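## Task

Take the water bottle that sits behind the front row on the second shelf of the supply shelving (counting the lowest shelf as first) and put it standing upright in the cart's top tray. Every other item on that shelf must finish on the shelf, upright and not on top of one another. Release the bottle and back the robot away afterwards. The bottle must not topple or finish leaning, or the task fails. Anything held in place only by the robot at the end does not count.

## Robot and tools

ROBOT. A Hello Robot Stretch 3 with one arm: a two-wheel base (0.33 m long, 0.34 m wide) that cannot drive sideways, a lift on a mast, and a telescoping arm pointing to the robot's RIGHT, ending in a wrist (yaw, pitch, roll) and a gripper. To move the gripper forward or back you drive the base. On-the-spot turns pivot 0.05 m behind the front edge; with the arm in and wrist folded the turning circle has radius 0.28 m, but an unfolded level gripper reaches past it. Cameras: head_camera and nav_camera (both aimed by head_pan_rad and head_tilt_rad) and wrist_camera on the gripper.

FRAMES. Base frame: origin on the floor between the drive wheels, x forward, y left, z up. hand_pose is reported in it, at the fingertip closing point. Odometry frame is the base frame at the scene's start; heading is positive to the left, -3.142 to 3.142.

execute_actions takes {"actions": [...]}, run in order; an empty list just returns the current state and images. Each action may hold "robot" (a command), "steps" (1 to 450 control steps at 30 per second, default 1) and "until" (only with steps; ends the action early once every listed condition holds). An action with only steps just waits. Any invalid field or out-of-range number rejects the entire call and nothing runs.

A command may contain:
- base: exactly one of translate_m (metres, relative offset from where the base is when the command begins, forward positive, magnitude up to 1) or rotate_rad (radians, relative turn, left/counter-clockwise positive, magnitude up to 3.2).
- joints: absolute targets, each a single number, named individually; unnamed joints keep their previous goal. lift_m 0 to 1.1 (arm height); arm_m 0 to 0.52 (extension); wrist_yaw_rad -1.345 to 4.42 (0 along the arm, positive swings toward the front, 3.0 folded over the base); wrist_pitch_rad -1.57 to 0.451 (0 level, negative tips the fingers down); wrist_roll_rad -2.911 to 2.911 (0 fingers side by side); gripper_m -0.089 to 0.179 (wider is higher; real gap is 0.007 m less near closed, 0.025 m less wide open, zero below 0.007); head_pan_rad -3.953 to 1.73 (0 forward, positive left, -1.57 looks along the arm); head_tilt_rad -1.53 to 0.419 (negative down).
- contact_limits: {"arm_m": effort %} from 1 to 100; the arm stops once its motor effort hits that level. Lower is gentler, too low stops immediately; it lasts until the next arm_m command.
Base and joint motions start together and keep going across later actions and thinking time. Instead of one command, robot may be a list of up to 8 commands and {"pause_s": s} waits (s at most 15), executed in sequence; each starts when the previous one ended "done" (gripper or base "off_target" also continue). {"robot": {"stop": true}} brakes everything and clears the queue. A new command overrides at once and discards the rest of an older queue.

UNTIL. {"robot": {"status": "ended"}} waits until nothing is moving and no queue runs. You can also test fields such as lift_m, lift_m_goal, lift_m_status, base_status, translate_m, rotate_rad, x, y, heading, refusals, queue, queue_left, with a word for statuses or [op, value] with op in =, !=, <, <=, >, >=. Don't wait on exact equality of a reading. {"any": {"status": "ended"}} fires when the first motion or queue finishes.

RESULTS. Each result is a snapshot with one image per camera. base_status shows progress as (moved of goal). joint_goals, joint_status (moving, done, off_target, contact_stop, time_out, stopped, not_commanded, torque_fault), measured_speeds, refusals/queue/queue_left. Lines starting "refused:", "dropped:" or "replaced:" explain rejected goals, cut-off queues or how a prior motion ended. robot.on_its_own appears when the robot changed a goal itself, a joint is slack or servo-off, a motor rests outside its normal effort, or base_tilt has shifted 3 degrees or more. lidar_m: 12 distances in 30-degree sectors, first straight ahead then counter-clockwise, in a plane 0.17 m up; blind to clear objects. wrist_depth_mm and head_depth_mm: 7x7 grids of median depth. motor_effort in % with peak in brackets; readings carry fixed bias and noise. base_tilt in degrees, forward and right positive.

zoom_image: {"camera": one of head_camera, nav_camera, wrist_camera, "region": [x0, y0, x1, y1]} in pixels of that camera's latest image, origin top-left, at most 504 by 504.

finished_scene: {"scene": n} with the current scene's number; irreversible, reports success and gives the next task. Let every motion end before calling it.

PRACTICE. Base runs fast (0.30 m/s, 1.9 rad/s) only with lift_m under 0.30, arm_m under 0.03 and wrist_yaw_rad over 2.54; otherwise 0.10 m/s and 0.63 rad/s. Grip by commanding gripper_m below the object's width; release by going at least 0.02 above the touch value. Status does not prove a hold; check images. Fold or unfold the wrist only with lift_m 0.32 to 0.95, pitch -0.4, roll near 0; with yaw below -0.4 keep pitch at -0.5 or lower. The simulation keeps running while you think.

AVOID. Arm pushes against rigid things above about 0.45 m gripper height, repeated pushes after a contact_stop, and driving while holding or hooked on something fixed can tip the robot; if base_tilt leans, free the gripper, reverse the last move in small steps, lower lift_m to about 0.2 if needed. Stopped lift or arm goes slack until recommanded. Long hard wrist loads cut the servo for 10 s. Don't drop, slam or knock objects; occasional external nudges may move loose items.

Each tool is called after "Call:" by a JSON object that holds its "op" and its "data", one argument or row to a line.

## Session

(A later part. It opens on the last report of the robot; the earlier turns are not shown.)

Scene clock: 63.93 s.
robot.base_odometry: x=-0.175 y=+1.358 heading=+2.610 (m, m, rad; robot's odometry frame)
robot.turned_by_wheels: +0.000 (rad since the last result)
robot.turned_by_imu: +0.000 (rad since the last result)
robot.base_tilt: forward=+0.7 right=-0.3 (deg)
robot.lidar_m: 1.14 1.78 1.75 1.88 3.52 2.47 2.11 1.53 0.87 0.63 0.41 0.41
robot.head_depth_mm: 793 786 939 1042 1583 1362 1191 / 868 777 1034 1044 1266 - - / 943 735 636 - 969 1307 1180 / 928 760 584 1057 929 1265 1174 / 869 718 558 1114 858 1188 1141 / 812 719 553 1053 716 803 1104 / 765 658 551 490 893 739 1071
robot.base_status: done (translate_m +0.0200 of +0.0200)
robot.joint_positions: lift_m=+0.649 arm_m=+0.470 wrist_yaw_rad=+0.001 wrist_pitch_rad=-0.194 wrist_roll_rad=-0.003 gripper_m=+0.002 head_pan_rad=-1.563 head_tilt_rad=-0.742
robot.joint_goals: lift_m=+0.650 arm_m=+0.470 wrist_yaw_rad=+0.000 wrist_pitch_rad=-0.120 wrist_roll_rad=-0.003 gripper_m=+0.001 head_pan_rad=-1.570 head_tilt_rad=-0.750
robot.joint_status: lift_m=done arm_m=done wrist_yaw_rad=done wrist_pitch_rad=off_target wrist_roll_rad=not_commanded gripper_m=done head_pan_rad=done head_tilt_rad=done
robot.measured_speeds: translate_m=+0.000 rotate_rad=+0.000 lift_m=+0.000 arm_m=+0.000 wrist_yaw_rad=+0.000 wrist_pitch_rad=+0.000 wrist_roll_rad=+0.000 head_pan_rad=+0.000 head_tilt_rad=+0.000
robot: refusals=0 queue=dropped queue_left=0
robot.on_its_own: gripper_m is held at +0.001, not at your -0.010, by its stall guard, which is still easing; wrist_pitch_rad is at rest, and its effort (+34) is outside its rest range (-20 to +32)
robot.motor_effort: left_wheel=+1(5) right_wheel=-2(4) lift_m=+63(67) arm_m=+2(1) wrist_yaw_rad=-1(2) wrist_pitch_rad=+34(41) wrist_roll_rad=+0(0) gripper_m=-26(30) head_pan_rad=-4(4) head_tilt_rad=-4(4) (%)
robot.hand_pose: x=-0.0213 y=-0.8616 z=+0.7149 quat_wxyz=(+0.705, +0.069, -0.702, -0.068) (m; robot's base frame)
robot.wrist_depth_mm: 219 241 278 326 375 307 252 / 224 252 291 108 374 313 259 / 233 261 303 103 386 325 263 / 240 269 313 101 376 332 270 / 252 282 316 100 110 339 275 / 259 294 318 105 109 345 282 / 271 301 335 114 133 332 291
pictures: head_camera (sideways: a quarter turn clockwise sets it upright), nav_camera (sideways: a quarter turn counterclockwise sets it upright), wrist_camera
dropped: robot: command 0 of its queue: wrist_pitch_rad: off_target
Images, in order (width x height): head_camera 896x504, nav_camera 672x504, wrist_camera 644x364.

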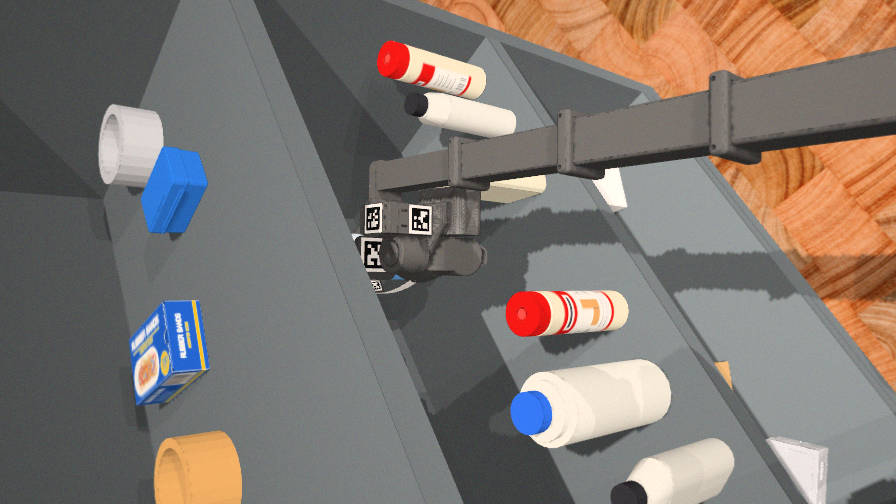

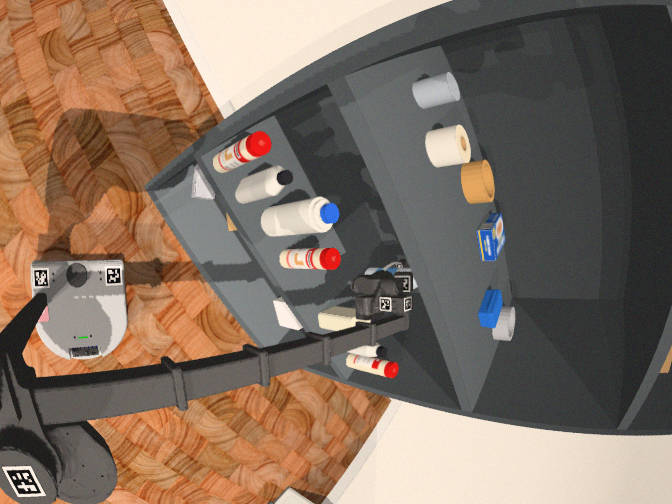

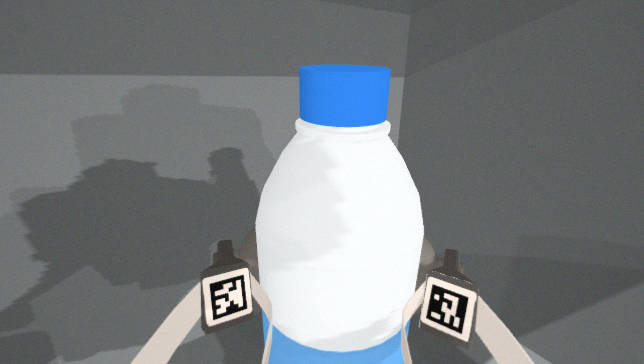

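Call:
{"op": "execute_actions", "data": {
  "actions": [
    {"robot":[{"joints":{"arm_m":0.3}},{"base":{"translate_m":-0.03},"joints":{"lift_m":0.68}},{"joints":{"arm_m":0}},{"base":{"rotate_rad":-0.415}},{"base":{"translate_m":-1},"joints":{"head_pan_rad":-0.6,"head_tilt_rad":-0.5}}],"steps":450,"until":{"robot":{"status":"ended"}}},
    {"steps":450,"until":{"robot":{"status":"ended"}}}
  ]
}}

Call:
{"op": "execute_actions", "data": {
  "actions": [
    {"robot":[{"base":{"translate_m":-1},"joints":{"head_pan_rad":-1.57,"head_tilt_rad":-0.8,"lift_m":0.95}},{"base":{"rotate_rad":-0.475},"joints":{"wrist_pitch_rad":-0.22}}],"steps":450,"until":{"robot":{"status":"ended"}}}
  ]
}}

Scene clock: 84.13 s.
robot.base_odometry: x=+0.436 y=+0.532 heading=+2.195 (m, m, rad; robot's odometry frame)
robot.turned_by_wheels: -0.415 (rad since the last result)
robot.turned_by_imu: -0.411 (rad since the last result)
robot.base_tilt: forward=+0.6 right=-0.4 (deg)
robot.lidar_m: 1.41 2.39 2.00 2.38 3.07 2.66 1.45 1.24 1.44 1.07 1.84 1.32
robot.head_depth_mm: 1578 1717 1875 2079 2029 1600 1337 / 1554 1698 1837 2036 2027 1611 1339 / 1223 1287 1798 2021 1948 1606 1325 / 1469 1559 1709 1505 1754 1593 1318 / 1472 1568 1740 1597 1854 1597 1326 / 1460 1540 1713 1661 1842 1581 1314 / 1435 1515 1722 1426 1801 1568 1309
robot.base_status: done (translate_m -1.0000 of -1.0000)
robot.joint_positions: lift_m=+0.679 arm_m=+0.000 wrist_yaw_rad=+0.000 wrist_pitch_rad=-0.192 wrist_roll_rad=-0.003 gripper_m=+0.012 head_pan_rad=-0.607 head_tilt_rad=-0.507
robot.joint_goals: lift_m=+0.680 arm_m=+0.000 wrist_yaw_rad=+0.000 wrist_pitch_rad=-0.120 wrist_roll_rad=-0.003 gripper_m=+0.011 head_pan_rad=-0.600 head_tilt_rad=-0.500
robot.joint_status: lift_m=done arm_m=done wrist_yaw_rad=done wrist_pitch_rad=off_target wrist_roll_rad=not_commanded gripper_m=done head_pan_rad=done head_tilt_rad=done
robot.measured_speeds: translate_m=+0.000 rotate_rad=+0.000 lift_m=+0.000 arm_m=+0.000 wrist_yaw_rad=+0.000 wrist_pitch_rad=+0.000 wrist_roll_rad=+0.000 head_pan_rad=+0.000 head_tilt_rad=+0.000
robot: refusals=0 queue=done queue_left=0
robot.on_its_own: gripper_m is held at +0.011, not at your -0.010, by its stall guard, which is not easing now; wrist_pitch_rad is at rest, and its effort (+34) is outside its rest range (-20 to +32)
robot.motor_effort: left_wheel=+2(5) right_wheel=-2(6) lift_m=+63(65) arm_m=-3(1) wrist_yaw_rad=+0(1) wrist_pitch_rad=+34(34) wrist_roll_rad=+0(0) gripper_m=-23(27) head_pan_rad=+4(47) head_tilt_rad=+2(17) (%)
robot.hand_pose: x=-0.0216 y=-0.3922 z=+0.7453 quat_wxyz=(+0.705, +0.068, -0.702, -0.068) (m; robot's base frame)
robot.wrist_depth_mm: - - - - - 998 917 / - - - 107 - - 923 / - - - 104 - - 961 / - - - 101 - - 980 / - - - 100 110 - - / - - - 105 109 - - / - - - 114 134 - -
pictures: head_camera (sideways: a quarter turn clockwise sets it upright), nav_camera (sideways: a quarter turn counterclockwise sets it upright), wrist_camera
Images, in order (width x height): head_camera 896x504, nav_camera 672x504, wrist_camera 644x364.

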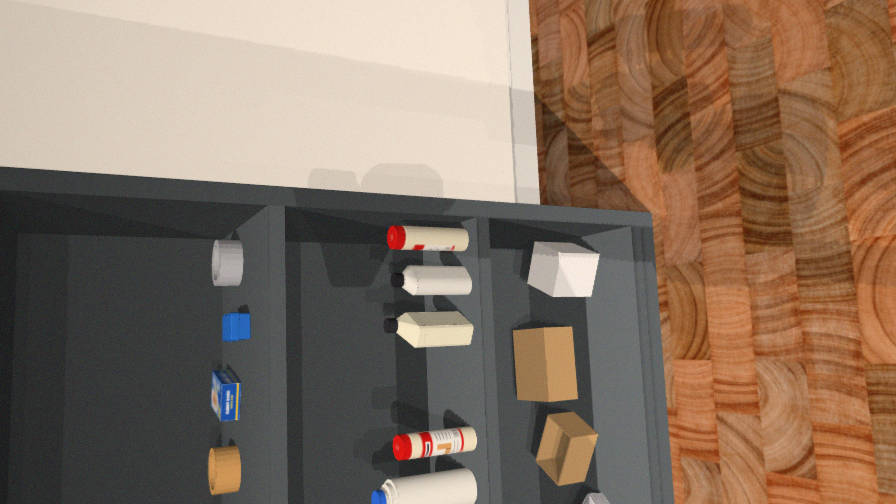

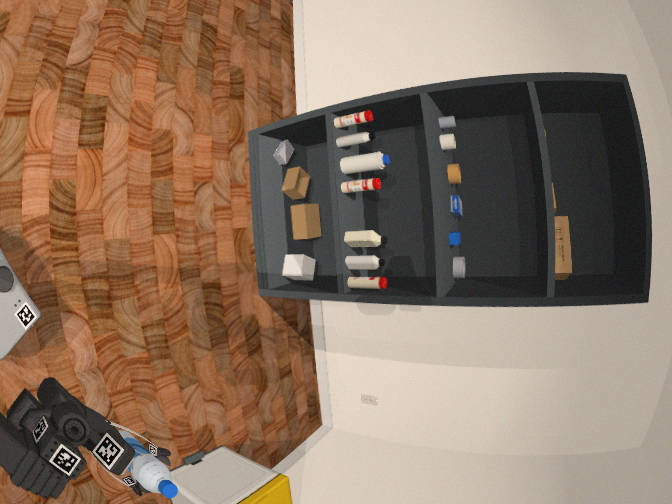

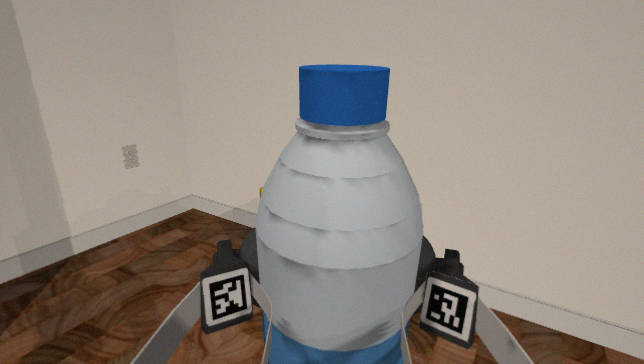

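Scene clock: 96.83 s.
robot.base_odometry: x=+1.020 y=-0.280 heading=+1.720 (m, m, rad; robot's odometry frame)
robot.turned_by_wheels: -0.475 (rad since the last result)
robot.turned_by_imu: -0.473 (rad since the last result)
robot.base_tilt: forward=+0.7 right=-0.3 (deg)
robot.lidar_m: 2.17 2.41 2.55 2.52 2.62 1.84 1.79 1.27 0.54 0.52 1.00 1.38
robot.head_depth_mm: 822 929 1033 - - - 1114 / 819 939 1009 928 - - 1121 / 826 933 1016 - - - 1138 / 827 943 392 - - - 1143 / 826 943 1003 857 1022 1235 1152 / 829 943 1090 1237 1463 1306 1141 / 833 946 1093 1308 1492 1306 1149
robot.base_status: done (rotate_rad -0.4748 of -0.4750)
robot.joint_positions: lift_m=+0.949 arm_m=+0.000 wrist_yaw_rad=+0.000 wrist_pitch_rad=-0.281 wrist_roll_rad=-0.003 gripper_m=+0.012 head_pan_rad=-1.563 head_tilt_rad=-0.790
robot.joint_goals: lift_m=+0.950 arm_m=+0.000 wrist_yaw_rad=+0.000 wrist_pitch_rad=-0.220 wrist_roll_rad=-0.003 gripper_m=+0.011 head_pan_rad=-1.570 head_tilt_rad=-0.800
robot.joint_status: lift_m=done arm_m=done wrist_yaw_rad=done wrist_pitch_rad=off_target wrist_roll_rad=not_commanded gripper_m=done head_pan_rad=done head_tilt_rad=done
robot.measured_speeds: translate_m=+0.000 rotate_rad=+0.000 lift_m=+0.000 arm_m=+0.000 wrist_yaw_rad=+0.000 wrist_pitch_rad=+0.000 wrist_roll_rad=+0.000 head_pan_rad=+0.000 head_tilt_rad=+0.000
robot: refusals=0 queue=dropped queue_left=0
robot.on_its_own: gripper_m is held at +0.011, not at your -0.010, by its stall guard, which is not easing now
robot.motor_effort: left_wheel=+2(6) right_wheel=-2(6) lift_m=+62(63) arm_m=-2(2) wrist_yaw_rad=+0(0) wrist_pitch_rad=+28(37) wrist_roll_rad=+0(0) gripper_m=-23(23) head_pan_rad=-4(47) head_tilt_rad=-3(20) (%)
robot.hand_pose: x=-0.0215 y=-0.3848 z=+0.9938 quat_wxyz=(+0.702, +0.099, -0.699, -0.099) (m; robot's base frame)
robot.wrist_depth_mm: 689 673 654 648 640 611 606 / 729 713 700 107 660 655 652 / 792 780 746 104 700 689 671 / 840 821 811 101 739 751 739 / 908 883 839 100 110 782 797 / 975 953 585 105 109 823 849 / - - 483 114 135 506 888
pictures: head_camera (sideways: a quarter turn clockwise sets it upright), nav_camera (sideways: a quarter turn counterclockwise sets it upright), wrist_camera
Images, in order (width x height): head_camera 896x504, nav_camera 672x504, wrist_camera 644x364.

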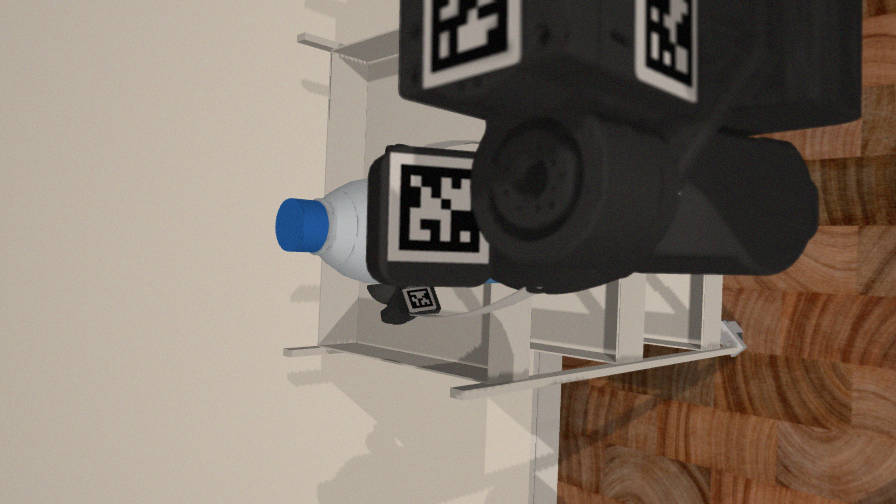

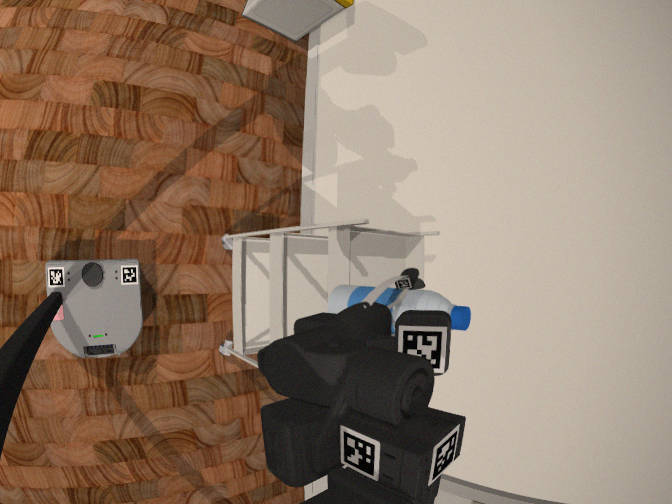

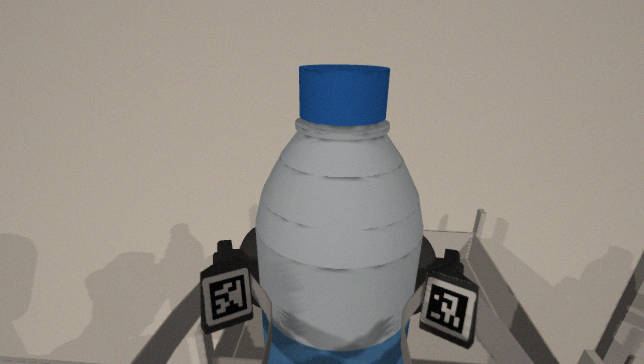

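Call:
{"op": "execute_actions", "data": {
  "actions": [
    {"robot":[{"joints":{"arm_m":0.31}},{"joints":{"lift_m":0.78}},{"joints":{"lift_m":0.755}}],"steps":450,"until":{"robot":{"status":"ended"}}}
  ]
}}

Scene clock: 103.57 s.
robot.base_odometry: x=+1.020 y=-0.280 heading=+1.720 (m, m, rad; robot's odometry frame)
robot.turned_by_wheels: +0.000 (rad since the last result)
robot.turned_by_imu: +0.001 (rad since the last result)
robot.base_tilt: forward=+0.7 right=-0.3 (deg)
robot.lidar_m: 2.16 2.41 2.55 2.52 2.61 1.84 1.79 1.27 0.54 0.52 1.00 1.38
robot.head_depth_mm: 823 929 1031 879 871 - - / 822 938 1019 944 - 1222 1168 / 826 939 1044 - 1036 1209 1169 / 826 934 1025 838 1032 1234 1159 / 827 940 993 875 1012 1233 1146 / 831 942 1086 1234 1461 1301 1143 / 829 946 1087 1308 1476 1306 1143
robot.base_status: done (rotate_rad -0.4748 of -0.4750)
robot.joint_positions: lift_m=+0.755 arm_m=+0.310 wrist_yaw_rad=+0.000 wrist_pitch_rad=-0.283 wrist_roll_rad=-0.003 gripper_m=+0.012 head_pan_rad=-1.563 head_tilt_rad=-0.790
robot.joint_goals: lift_m=+0.755 arm_m=+0.310 wrist_yaw_rad=+0.000 wrist_pitch_rad=-0.220 wrist_roll_rad=-0.003 gripper_m=+0.011 head_pan_rad=-1.570 head_tilt_rad=-0.800
robot.joint_status: lift_m=done arm_m=done wrist_yaw_rad=done wrist_pitch_rad=off_target wrist_roll_rad=not_commanded gripper_m=done head_pan_rad=done head_tilt_rad=done
robot.measured_speeds: translate_m=+0.000 rotate_rad=+0.000 lift_m=+0.000 arm_m=+0.000 wrist_yaw_rad=+0.000 wrist_pitch_rad=+0.000 wrist_roll_rad=+0.000 head_pan_rad=+0.000 head_tilt_rad=+0.000
robot: refusals=0 queue=done queue_left=0
robot.on_its_own: gripper_m is held at +0.011, not at your -0.010, by its stall guard, which is not easing now
robot.motor_effort: left_wheel=+2(2) right_wheel=-1(2) lift_m=+22(61) arm_m=+3(0) wrist_yaw_rad=+0(1) wrist_pitch_rad=+29(30) wrist_roll_rad=+0(0) gripper_m=-23(23) head_pan_rad=-4(4) head_tilt_rad=-3(4) (%)
robot.hand_pose: x=-0.0215 y=-0.6940 z=+0.7995 quat_wxyz=(+0.701, +0.100, -0.699, -0.100) (m; robot's base frame)
robot.wrist_depth_mm: 379 378 364 359 355 345 342 / 405 399 391 106 369 369 358 / 432 417 416 104 397 388 380 / 467 459 437 101 407 420 406 / 507 494 334 100 110 338 330 / 564 517 304 105 109 344 338 / 613 230 273 114 134 286 286
pictures: head_camera (sideways: a quarter turn clockwise sets it upright), nav_camera (sideways: a quarter turn counterclockwise sets it upright), wrist_camera
Images, in order (width x height): head_camera 896x504, nav_camera 672x504, wrist_camera 644x364.

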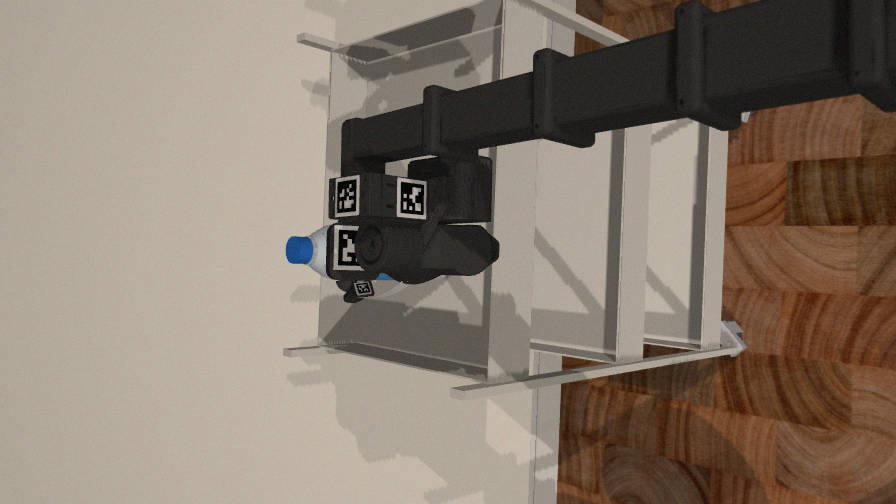

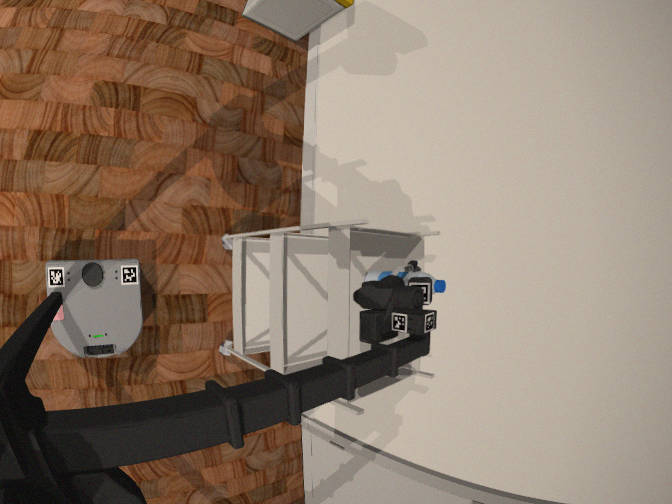

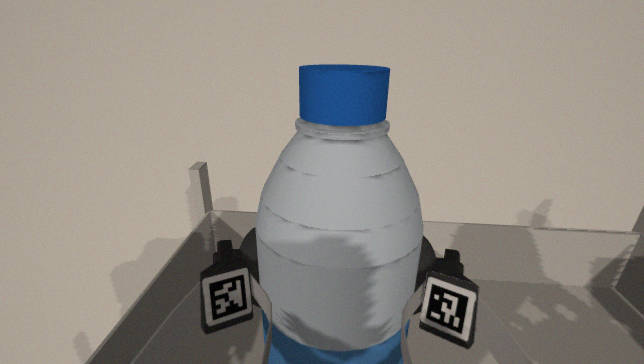

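Call:
{"op": "execute_actions", "data": {
  "actions": [
    {"robot":[{"joints":{"lift_m":0.74}},{"joints":{"lift_m":0.725}},{"joints":{"lift_m":0.71}},{"joints":{"lift_m":0.695}}],"steps":120,"until":{"robot":{"wrist_pitch_rad":[">",-0.265]}}},
    {"robot":{"stop":true},"steps":5}
  ]
}}

Scene clock: 104.80 s.
robot.base_odometry: x=+1.020 y=-0.280 heading=+1.720 (m, m, rad; robot's odometry frame)
robot.turned_by_wheels: +0.000 (rad since the last result)
robot.turned_by_imu: +0.000 (rad since the last result)
robot.base_tilt: forward=+0.6 right=-0.3 (deg)
robot.lidar_m: 2.16 2.41 2.55 2.51 2.61 1.84 1.79 1.28 0.54 0.52 1.00 1.38
robot.head_depth_mm: 826 935 1037 884 899 1361 - / 824 931 1013 915 - - 1155 / 824 938 1040 - 1046 1214 1161 / 826 932 1016 - 1028 1236 1165 / 827 943 997 882 1013 1240 1153 / 830 947 1097 1243 1460 1316 1155 / 830 942 1095 1315 1466 1304 1139
robot.base_status: done (rotate_rad -0.4748 of -0.4750)
robot.joint_positions: lift_m=+0.735 arm_m=+0.310 wrist_yaw_rad=+0.000 wrist_pitch_rad=-0.250 wrist_roll_rad=-0.003 gripper_m=+0.012 head_pan_rad=-1.563 head_tilt_rad=-0.790
robot.joint_goals: lift_m=+0.734 arm_m=+0.310 wrist_yaw_rad=+0.000 wrist_pitch_rad=-0.220 wrist_roll_rad=-0.003 gripper_m=+0.011 head_pan_rad=-1.570 head_tilt_rad=-0.800
robot.joint_status: lift_m=moving arm_m=done wrist_yaw_rad=done wrist_pitch_rad=off_target wrist_roll_rad=not_commanded gripper_m=done head_pan_rad=done head_tilt_rad=done
robot.measured_speeds: translate_m=+0.000 rotate_rad=+0.000 lift_m=-0.002 arm_m=+0.000 wrist_yaw_rad=+0.000 wrist_pitch_rad=+0.024 wrist_roll_rad=+0.000 head_pan_rad=+0.000 head_tilt_rad=+0.000
robot: refusals=0 queue=stopped queue_left=0
robot.on_its_own: gripper_m is held at +0.011, not at your -0.010, by its stall guard, which is not easing now
robot.motor_effort: left_wheel=+2(2) right_wheel=-2(2) lift_m=+15(24) arm_m=+3(3) wrist_yaw_rad=+0(0) wrist_pitch_rad=+14(30) wrist_roll_rad=+0(0) gripper_m=-23(23) head_pan_rad=-4(4) head_tilt_rad=-3(3) (%)
robot.hand_pose: x=-0.0215 y=-0.6970 z=+0.7870 quat_wxyz=(+0.703, +0.089, -0.700, -0.088) (m; robot's base frame)
robot.wrist_depth_mm: 383 375 366 362 355 350 342 / 403 397 388 105 370 365 360 / 434 425 407 106 394 391 381 / 461 453 433 103 122 407 403 / 499 482 332 101 112 331 325 / 542 397 304 107 110 336 327 / 578 213 262 114 258 276 279
pictures: head_camera (sideways: a quarter turn clockwise sets it upright), nav_camera (sideways: a quarter turn counterclockwise sets it upright), wrist_camera
Images, in order (width x height): head_camera 896x504, nav_camera 672x504, wrist_camera 644x364.

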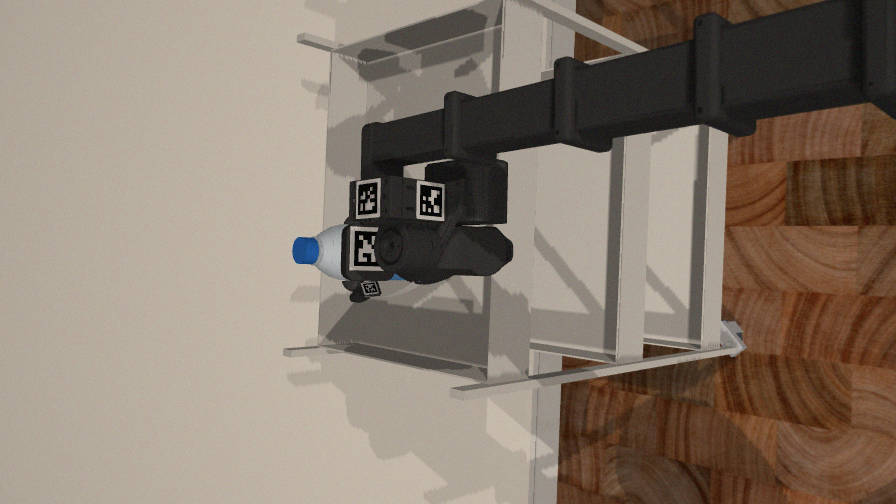

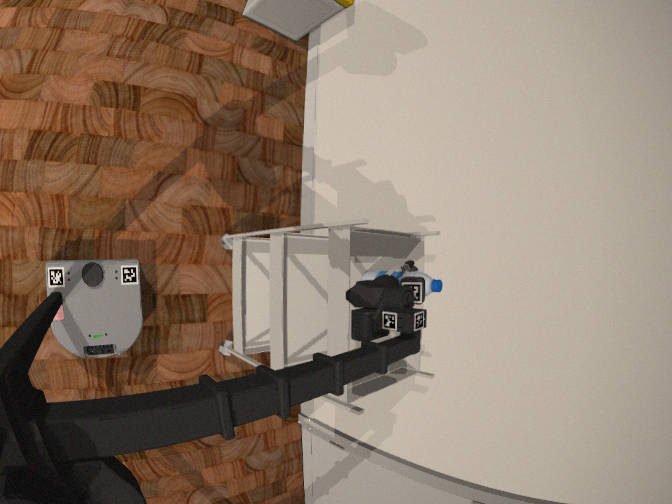

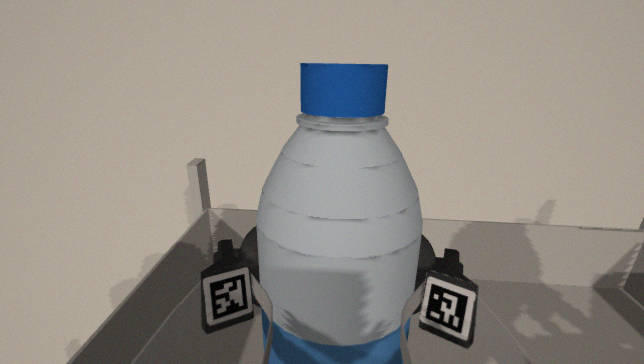

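Call:
{"op": "execute_actions", "data": {
  "actions": [
    {"robot":[{"joints":{"gripper_m":0.12}},{"joints":{"arm_m":0}}],"steps":450,"until":{"robot":{"status":"ended"}}}
  ]
}}

Scene clock: 109.97 s.
robot.base_odometry: x=+1.020 y=-0.280 heading=+1.720 (m, m, rad; robot's odometry frame)
robot.turned_by_wheels: +0.000 (rad since the last result)
robot.turned_by_imu: +0.001 (rad since the last result)
robot.base_tilt: forward=+0.7 right=-0.4 (deg)
robot.lidar_m: 2.17 2.42 2.55 2.51 2.61 1.84 1.79 1.28 0.54 0.52 1.00 1.38
robot.head_depth_mm: 819 932 1035 884 980 1335 - / 819 934 1010 890 1026 1196 - / 825 937 1011 887 1030 1191 - / 829 935 991 842 1035 - - / 827 946 989 882 1010 1227 1154 / 827 945 1094 1233 1464 1305 1146 / 832 945 1102 1308 1484 1307 1147
robot.base_status: done (rotate_rad -0.4748 of -0.4750)
robot.joint_positions: lift_m=+0.735 arm_m=+0.000 wrist_yaw_rad=+0.000 wrist_pitch_rad=-0.241 wrist_roll_rad=-0.003 gripper_m=+0.120 head_pan_rad=-1.563 head_tilt_rad=-0.790
robot.joint_goals: lift_m=+0.734 arm_m=+0.000 wrist_yaw_rad=+0.000 wrist_pitch_rad=-0.220 wrist_roll_rad=-0.003 gripper_m=+0.120 head_pan_rad=-1.570 head_tilt_rad=-0.800
robot.joint_status: lift_m=stopped arm_m=done wrist_yaw_rad=done wrist_pitch_rad=off_target wrist_roll_rad=not_commanded gripper_m=done head_pan_rad=done head_tilt_rad=done
robot.measured_speeds: translate_m=+0.000 rotate_rad=+0.000 lift_m=+0.000 arm_m=+0.000 wrist_yaw_rad=+0.000 wrist_pitch_rad=+0.000 wrist_roll_rad=+0.000 head_pan_rad=+0.000 head_tilt_rad=+0.000
robot: refusals=0 queue=done queue_left=0
robot.motor_effort: left_wheel=+2(2) right_wheel=-2(2) lift_m=+17(16) arm_m=-3(2) wrist_yaw_rad=+1(0) wrist_pitch_rad=+10(14) wrist_roll_rad=+0(0) gripper_m=+1(95) head_pan_rad=-3(3) head_tilt_rad=-4(3) (%)
robot.hand_pose: x=-0.0215 y=-0.3883 z=+0.7892 quat_wxyz=(+0.703, +0.085, -0.701, -0.085) (m; robot's base frame)
robot.wrist_depth_mm: 679 663 652 646 644 631 609 / 736 711 691 662 656 658 649 / 765 745 723 629 699 684 690 / 831 807 610 524 612 556 720 / 891 842 328 324 317 442 356 / 923 935 682 339 330 - 314 / - 996 604 614 612 592 354
pictures: head_camera (sideways: a quarter turn clockwise sets it upright), nav_camera (sideways: a quarter turn counterclockwise sets it upright), wrist_camera
Images, in order (width x height): head_camera 896x504, nav_camera 672x504, wrist_camera 644x364.

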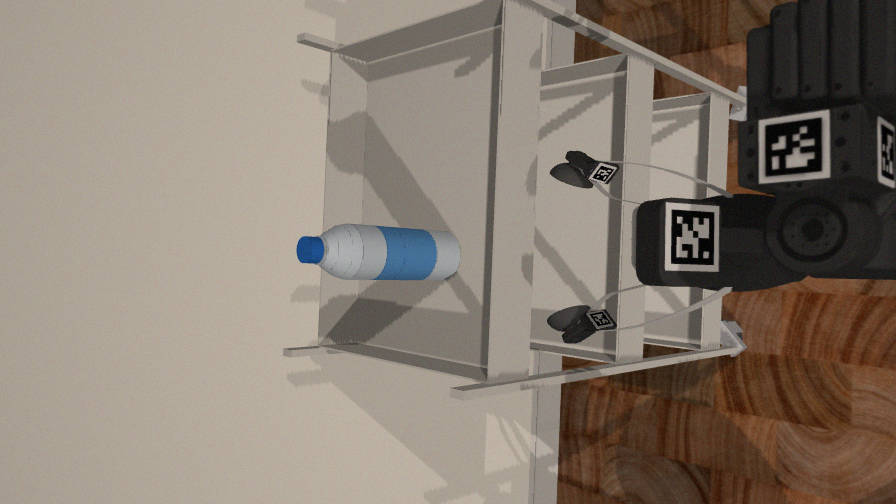

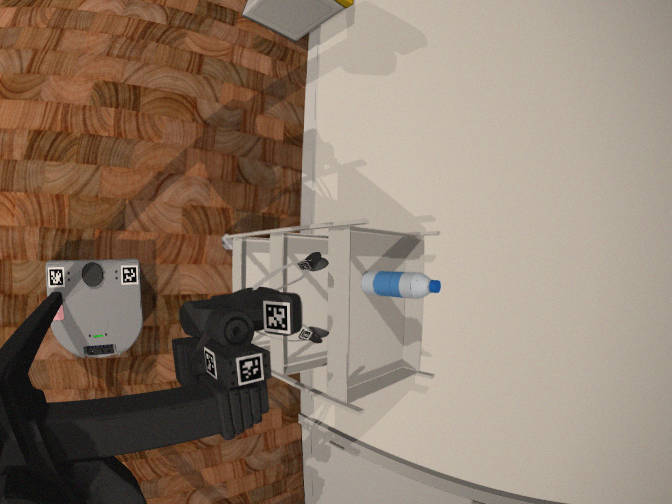

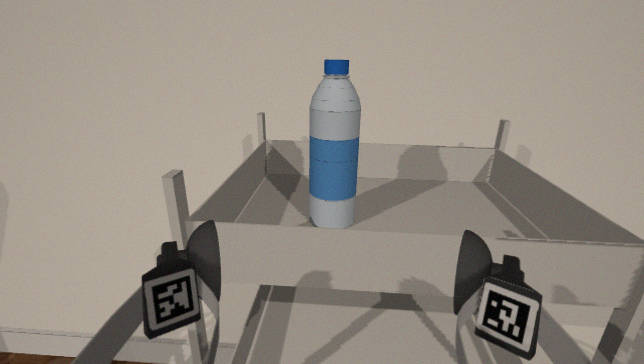

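Call:
{"op": "finished_scene", "data": {
  "scene": 1
}}

The scene is finished: the task was done.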